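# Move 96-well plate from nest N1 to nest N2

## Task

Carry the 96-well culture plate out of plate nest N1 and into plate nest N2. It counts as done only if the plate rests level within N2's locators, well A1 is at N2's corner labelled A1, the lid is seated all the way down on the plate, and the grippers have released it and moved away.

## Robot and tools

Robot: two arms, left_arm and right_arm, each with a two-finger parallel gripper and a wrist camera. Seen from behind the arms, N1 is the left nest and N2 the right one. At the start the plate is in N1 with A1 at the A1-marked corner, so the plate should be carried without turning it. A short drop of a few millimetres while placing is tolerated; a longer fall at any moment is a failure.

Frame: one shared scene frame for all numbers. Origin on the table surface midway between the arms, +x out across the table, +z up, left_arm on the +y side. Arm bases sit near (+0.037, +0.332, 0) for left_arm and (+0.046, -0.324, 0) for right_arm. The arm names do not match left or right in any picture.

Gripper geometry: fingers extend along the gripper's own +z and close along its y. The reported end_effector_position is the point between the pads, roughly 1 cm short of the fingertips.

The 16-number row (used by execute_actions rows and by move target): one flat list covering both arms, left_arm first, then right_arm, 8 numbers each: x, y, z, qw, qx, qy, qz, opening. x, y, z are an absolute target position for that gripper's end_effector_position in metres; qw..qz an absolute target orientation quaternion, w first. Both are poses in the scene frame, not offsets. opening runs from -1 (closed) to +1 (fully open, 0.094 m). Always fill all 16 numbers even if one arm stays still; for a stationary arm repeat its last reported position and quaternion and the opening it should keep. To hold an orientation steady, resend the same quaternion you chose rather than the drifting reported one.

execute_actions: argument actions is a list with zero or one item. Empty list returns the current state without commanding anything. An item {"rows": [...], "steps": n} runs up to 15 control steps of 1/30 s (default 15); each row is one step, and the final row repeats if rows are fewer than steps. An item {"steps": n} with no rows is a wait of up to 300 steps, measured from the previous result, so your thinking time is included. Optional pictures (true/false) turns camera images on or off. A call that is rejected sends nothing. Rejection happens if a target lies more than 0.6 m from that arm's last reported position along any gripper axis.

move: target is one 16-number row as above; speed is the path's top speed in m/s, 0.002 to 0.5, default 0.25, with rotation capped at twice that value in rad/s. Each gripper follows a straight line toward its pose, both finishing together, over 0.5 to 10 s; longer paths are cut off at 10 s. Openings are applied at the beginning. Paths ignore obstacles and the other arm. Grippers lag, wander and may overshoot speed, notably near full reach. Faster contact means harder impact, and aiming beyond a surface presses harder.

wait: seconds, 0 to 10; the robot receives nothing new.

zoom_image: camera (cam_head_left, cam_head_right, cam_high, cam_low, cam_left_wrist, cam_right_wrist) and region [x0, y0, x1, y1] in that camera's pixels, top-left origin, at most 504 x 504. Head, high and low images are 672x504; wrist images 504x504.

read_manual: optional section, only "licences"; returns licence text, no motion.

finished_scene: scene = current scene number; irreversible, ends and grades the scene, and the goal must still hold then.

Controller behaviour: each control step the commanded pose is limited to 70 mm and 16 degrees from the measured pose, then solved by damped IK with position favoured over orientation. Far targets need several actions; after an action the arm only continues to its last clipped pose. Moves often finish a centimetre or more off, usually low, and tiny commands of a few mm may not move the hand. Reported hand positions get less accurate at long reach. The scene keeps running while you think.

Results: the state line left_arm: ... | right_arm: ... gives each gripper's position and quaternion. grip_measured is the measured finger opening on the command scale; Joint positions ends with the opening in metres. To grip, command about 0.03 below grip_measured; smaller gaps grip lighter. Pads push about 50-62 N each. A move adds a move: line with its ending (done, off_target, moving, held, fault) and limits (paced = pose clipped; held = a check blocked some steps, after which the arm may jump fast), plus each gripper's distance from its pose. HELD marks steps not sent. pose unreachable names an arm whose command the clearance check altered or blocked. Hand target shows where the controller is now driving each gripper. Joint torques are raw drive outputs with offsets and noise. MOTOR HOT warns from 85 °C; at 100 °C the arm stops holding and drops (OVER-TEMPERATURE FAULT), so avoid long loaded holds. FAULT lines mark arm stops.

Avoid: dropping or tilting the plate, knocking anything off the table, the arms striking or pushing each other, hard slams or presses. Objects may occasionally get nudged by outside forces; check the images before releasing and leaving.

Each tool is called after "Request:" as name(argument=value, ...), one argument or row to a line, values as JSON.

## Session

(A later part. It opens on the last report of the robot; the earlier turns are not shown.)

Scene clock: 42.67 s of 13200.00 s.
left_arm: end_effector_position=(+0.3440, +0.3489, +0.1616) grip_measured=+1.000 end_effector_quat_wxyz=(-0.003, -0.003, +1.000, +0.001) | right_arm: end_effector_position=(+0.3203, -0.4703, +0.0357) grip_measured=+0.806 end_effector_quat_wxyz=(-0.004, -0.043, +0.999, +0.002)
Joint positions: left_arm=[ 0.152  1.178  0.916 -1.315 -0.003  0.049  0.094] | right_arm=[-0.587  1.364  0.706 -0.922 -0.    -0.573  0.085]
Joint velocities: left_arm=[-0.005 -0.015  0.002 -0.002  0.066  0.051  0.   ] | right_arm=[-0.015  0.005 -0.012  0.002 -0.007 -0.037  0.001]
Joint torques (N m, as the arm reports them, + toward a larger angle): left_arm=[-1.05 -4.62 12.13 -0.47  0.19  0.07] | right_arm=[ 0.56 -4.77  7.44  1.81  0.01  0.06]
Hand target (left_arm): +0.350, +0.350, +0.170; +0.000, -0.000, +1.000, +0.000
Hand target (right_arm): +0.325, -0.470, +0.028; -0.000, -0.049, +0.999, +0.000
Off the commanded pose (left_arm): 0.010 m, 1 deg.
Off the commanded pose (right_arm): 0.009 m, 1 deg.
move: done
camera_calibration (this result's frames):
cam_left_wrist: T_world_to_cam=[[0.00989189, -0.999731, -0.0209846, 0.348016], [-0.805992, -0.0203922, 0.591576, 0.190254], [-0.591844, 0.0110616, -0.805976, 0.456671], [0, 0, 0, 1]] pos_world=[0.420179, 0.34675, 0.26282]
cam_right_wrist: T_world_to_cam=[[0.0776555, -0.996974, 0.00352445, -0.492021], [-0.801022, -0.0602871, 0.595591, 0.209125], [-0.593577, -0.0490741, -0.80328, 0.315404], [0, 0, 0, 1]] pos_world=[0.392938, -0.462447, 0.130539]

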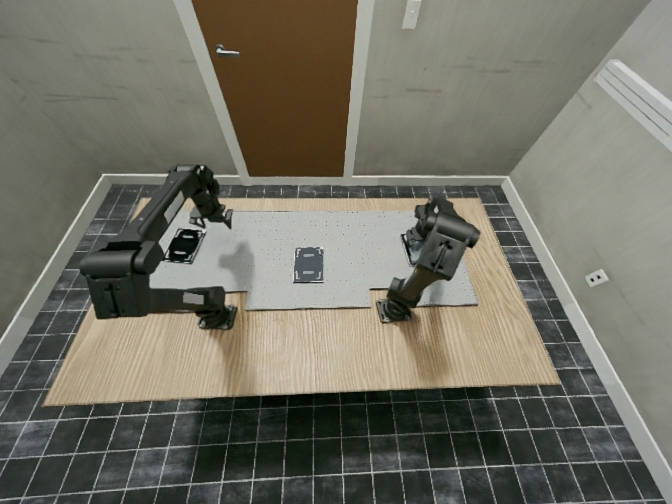

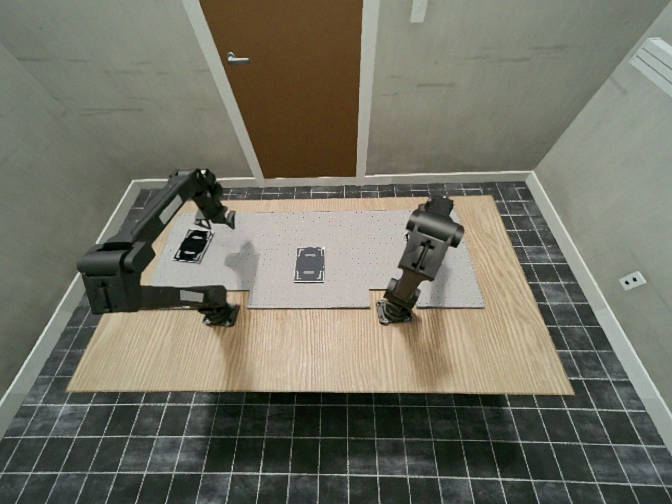

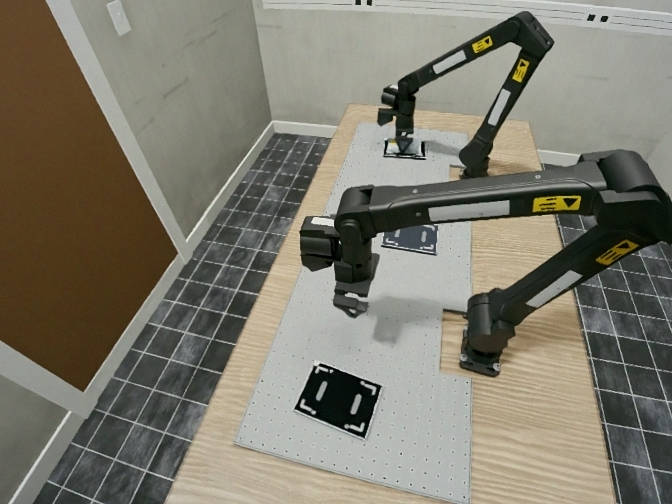

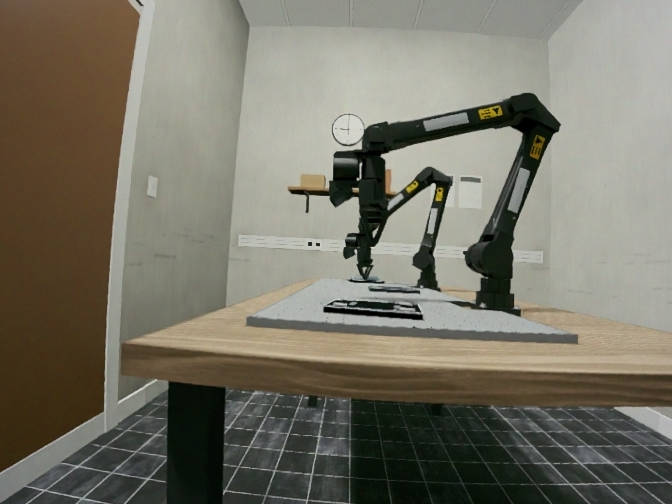

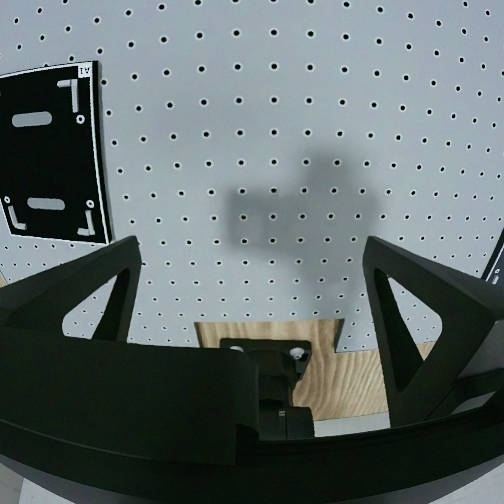

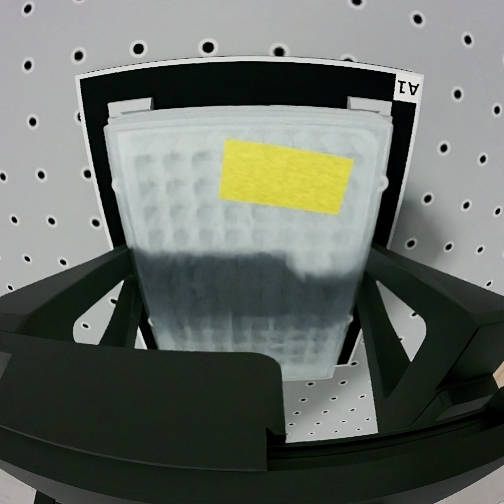

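Request:
execute_actions(
  actions=[
    {"rows":[[0.35,0.35,0.17,0,0,1,0,1,0.325,-0.470,0.03,0,-0.049,1,0,1]],"steps":10},
  ],
  pictures=false,
)

Request:
move(
  target=[0.35,0.35,0.17,0,0,1,0,1,0.337,-0.478,0.075,0,-0.049,1,0,1],
  speed=0.05,
)

Request:
move(
  target=[0.35,0.35,0.17,0,0,1,0,1,0.337,-0.478,0.2,0,-0.049,1,0,1],
  speed=0.15,
)

Request:
zoom_image(
  camera="cam_high",
  region=[360,120,450,175],
)

Scene clock: 44.83 s of 13200.00 s.
left_arm: end_effector_position=(+0.3440, +0.3489, +0.1616) grip_measured=+1.000 end_effector_quat_wxyz=(-0.003, -0.002, +1.000, +0.001) | right_arm: end_effector_position=(+0.3217, -0.4709, +0.0343) grip_measured=+1.000 end_effector_quat_wxyz=(-0.002, -0.043, +0.999, +0.001)
Joint positions: left_arm=[ 0.152  1.178  0.916 -1.315 -0.003  0.049  0.094] | right_arm=[-0.587  1.369  0.706 -0.914 -0.    -0.573  0.094]
Joint velocities: left_arm=[-0.005  0.005 -0.027  0.007 -0.007 -0.022  0.   ] | right_arm=[-0.015 -0.024 -0.012  0.012  0.081 -0.037  0.   ]
Joint torques (N m, as the arm reports them, + toward a larger angle): left_arm=[-0.97 -4.91 12.12 -0.5   0.17  0.06] | right_arm=[ 0.55 -5.99  7.6   1.14  0.02  0.07]
Hand target (left_arm): +0.350, +0.350, +0.170; +0.000, +0.000, +1.000, +0.000
Hand target (right_arm): +0.325, -0.470, +0.030; -0.000, -0.049, +0.999, -0.000
Off the commanded pose (left_arm): 0.010 m, 1 deg.
Off the commanded pose (right_arm): 0.005 m, 1 deg.
Steps of this call (steps 1 to 55: nothing new was sent; steps 56 to 65: all 10 steps of this action). Readings (end_effector_position):
56: left_arm (+0.3440, +0.3489, +0.1616) | right_arm (+0.3205, -0.4705, +0.0357)
57: left_arm (+0.3440, +0.3489, +0.1616) | right_arm (+0.3210, -0.4707, +0.0352)
59: left_arm (+0.3440, +0.3489, +0.1616) | right_arm (+0.3216, -0.4708, +0.0343)
63: left_arm (+0.3440, +0.3489, +0.1616) | right_arm (+0.3217, -0.4709, +0.0343)
65: the state above

Scene clock: 46.30 s of 13200.00 s.
left_arm: end_effector_position=(+0.3440, +0.3489, +0.1616) grip_measured=+1.000 end_effector_quat_wxyz=(-0.003, -0.002, +1.000, +0.001) | right_arm: end_effector_position=(+0.3189, -0.4694, +0.0558) grip_measured=+1.000 end_effector_quat_wxyz=(-0.020, -0.043, +0.999, +0.011)
Joint positions: left_arm=[ 0.152  1.178  0.916 -1.315 -0.003  0.049  0.094] | right_arm=[-0.587  1.345  0.753 -1.023 -0.    -0.573  0.094]
Joint velocities: left_arm=[ 0.005  0.005 -0.007  0.017 -0.007  0.037  0.   ] | right_arm=[-0.005  0.005  0.007  0.017  0.022 -0.051  0.   ]
Joint torques (N m, as the arm reports them, + toward a larger angle): left_arm=[-1.18 -4.87 12.09 -0.47  0.19  0.05] | right_arm=[ 0.4  -7.4  12.43 -0.53  0.02  0.  ]
Hand target (left_arm): +0.350, +0.350, +0.170; +0.000, -0.000, +1.000, +0.000
Hand target (right_arm): +0.336, -0.478, +0.075; -0.000, -0.049, +0.999, -0.000
Off the commanded pose (left_arm): 0.010 m, 1 deg.
Off the commanded pose (right_arm): 0.028 m, 3 deg.
move: off_target (right_arm)
camera_calibration (this result's frames):
cam_left_wrist: T_world_to_cam=[[0.0095105, -0.999735, -0.020982, 0.348148], [-0.805999, -0.0200832, 0.591577, 0.190148], [-0.591841, 0.0112852, -0.805976, 0.456592], [0, 0, 0, 1]] pos_world=[0.420178, 0.346722, 0.26282]
cam_right_wrist: T_world_to_cam=[[0.0782272, -0.996811, -0.0157698, -0.490073], [-0.781188, -0.0711179, 0.620232, 0.183323], [-0.619375, -0.0361998, -0.78426, 0.343931], [0, 0, 0, 1]] pos_world=[0.394569, -0.463022, 0.1483]

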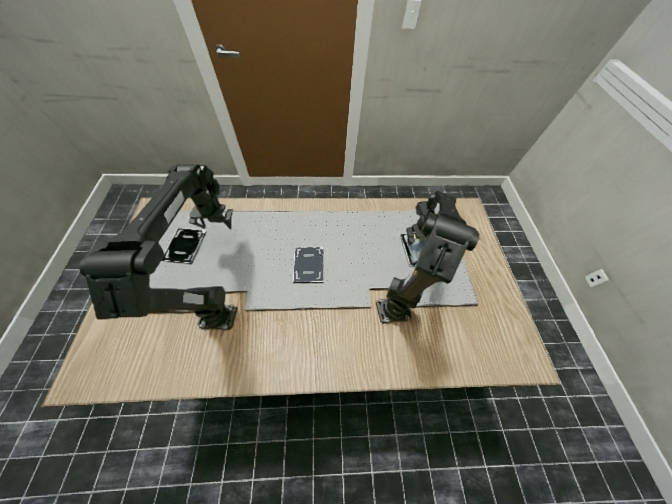

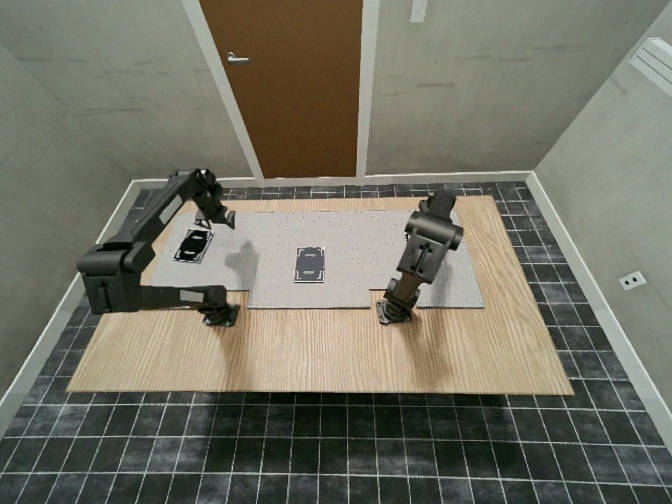

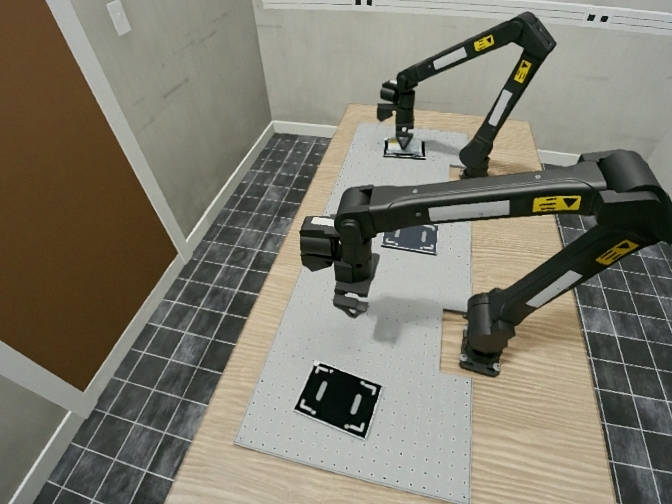

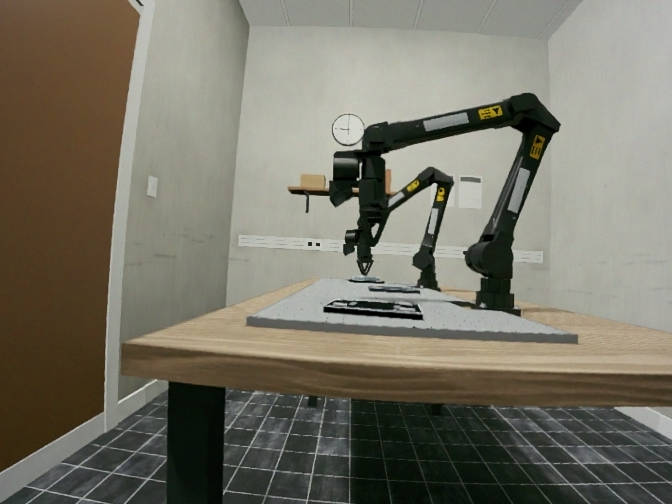

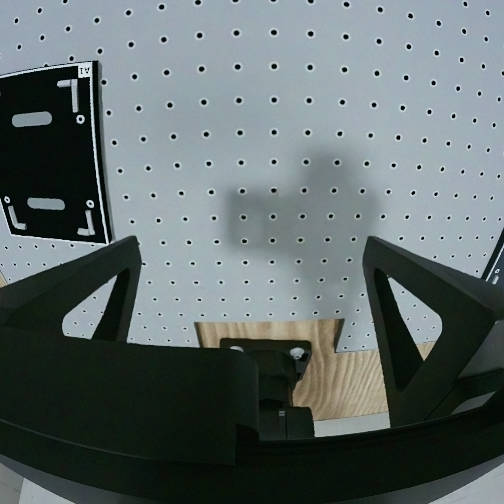

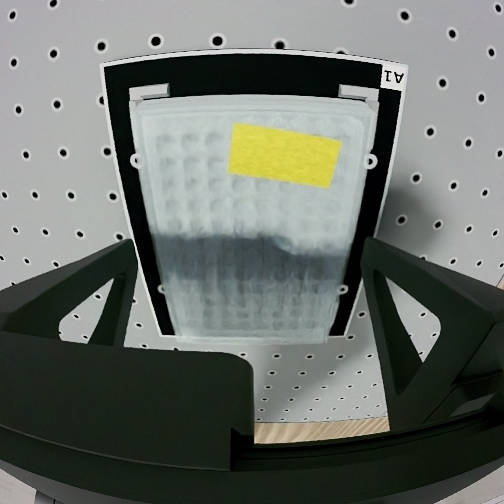

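Scene clock: 47.67 s of 13200.00 s.
left_arm: end_effector_position=(+0.3440, +0.3489, +0.1616) grip_measured=+1.000 end_effector_quat_wxyz=(-0.003, -0.002, +1.000, +0.001) | right_arm: end_effector_position=(+0.3254, -0.4729, +0.1790) grip_measured=+1.000 end_effector_quat_wxyz=(-0.018, -0.043, +0.999, +0.010)
Joint positions: left_arm=[ 0.152  1.178  0.916 -1.315 -0.003  0.049  0.094] | right_arm=[-0.587  1.216  0.993 -1.388 -0.    -0.573  0.094]
Joint velocities: left_arm=[-0.015 -0.005 -0.002  0.002 -0.022 -0.051  0.   ] | right_arm=[-0.024 -0.015 -0.002 -0.002 -0.037 -0.066  0.   ]
Joint torques (N m, as the arm reports them, + toward a larger angle): left_arm=[-1.25 -4.76 12.03 -0.47  0.19  0.06] | right_arm=[ 0.6  -6.41 14.06 -0.52  0.03  0.  ]
Hand target (left_arm): +0.350, +0.350, +0.170; +0.000, -0.000, +1.000, +0.000
Hand target (right_arm): +0.337, -0.478, +0.200; +0.000, -0.049, +0.999, -0.000
Off the commanded pose (left_arm): 0.010 m, 1 deg.
Off the commanded pose (right_arm): 0.024 m, 2 deg.
move: off_target (right_arm)
camera_calibration (this result's frames):
cam_left_wrist: T_world_to_cam=[[0.0095105, -0.999735, -0.020982, 0.348148], [-0.805999, -0.0200832, 0.591577, 0.190148], [-0.591841, 0.0112852, -0.805976, 0.456592], [0, 0, 0, 1]] pos_world=[0.420178, 0.346722, 0.26282]
cam_right_wrist: T_world_to_cam=[[0.078286, -0.996842, -0.0133184, -0.492586], [-0.783692, -0.0697928, 0.617217, 0.113754], [-0.616197, -0.0378819, -0.78668, 0.443135], [0, 0, 0, 1]] pos_world=[0.400769, -0.466304, 0.271834]

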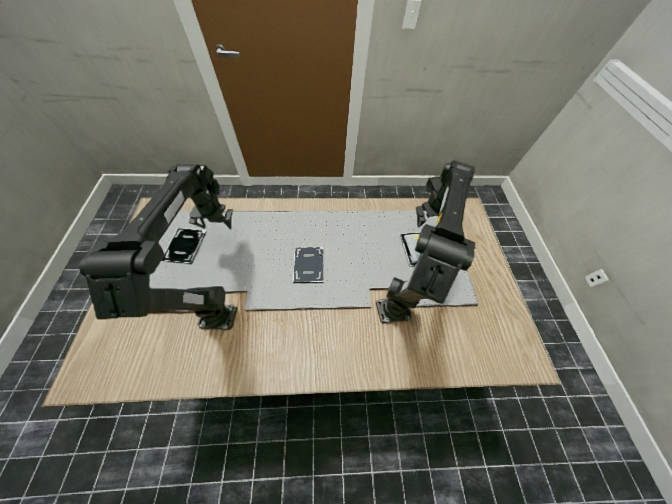

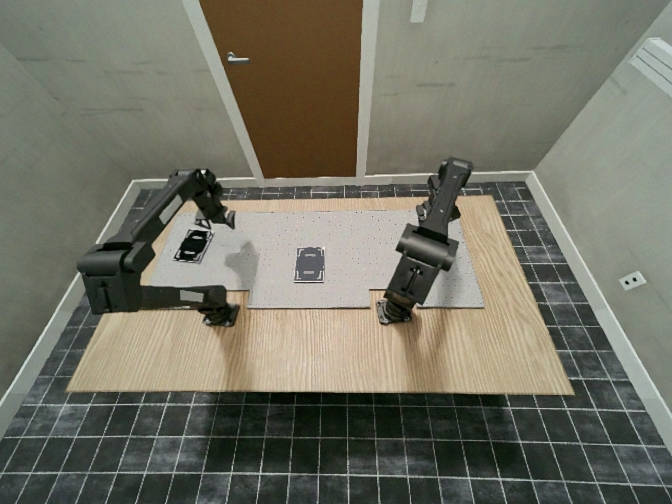

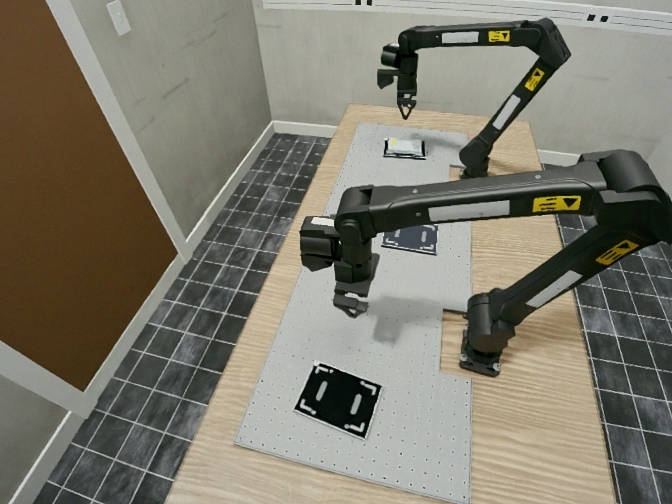

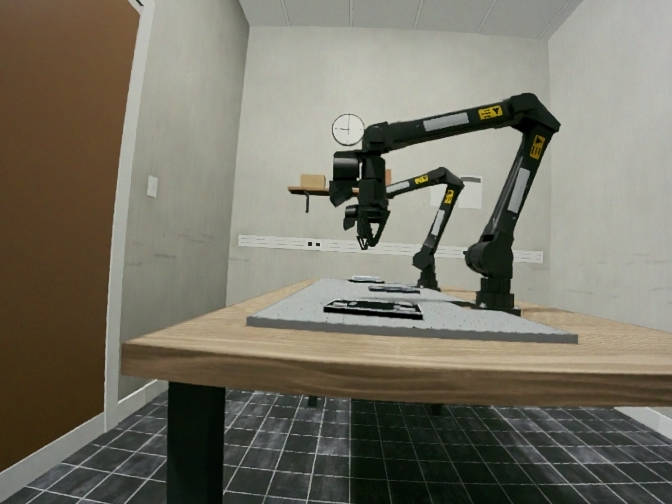

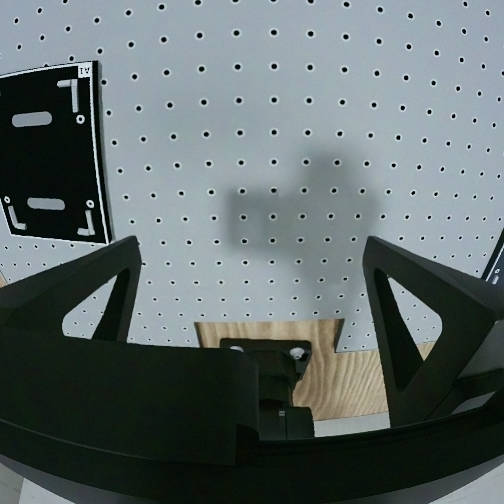

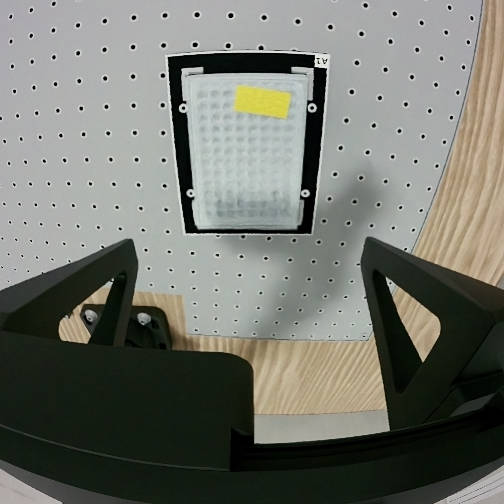

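Region (360, 120, 450, 175) of cam_high's 672x504 image, scaled by 5.600, with more detail than that image has.

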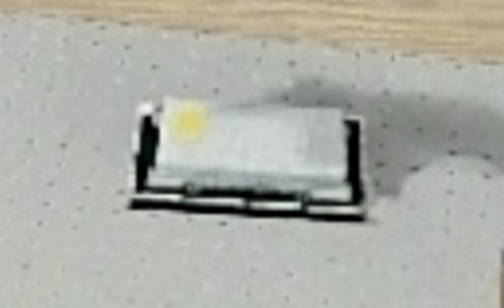

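Request:
finished_scene(
  scene=2,
)

The scene is finished: the task was done.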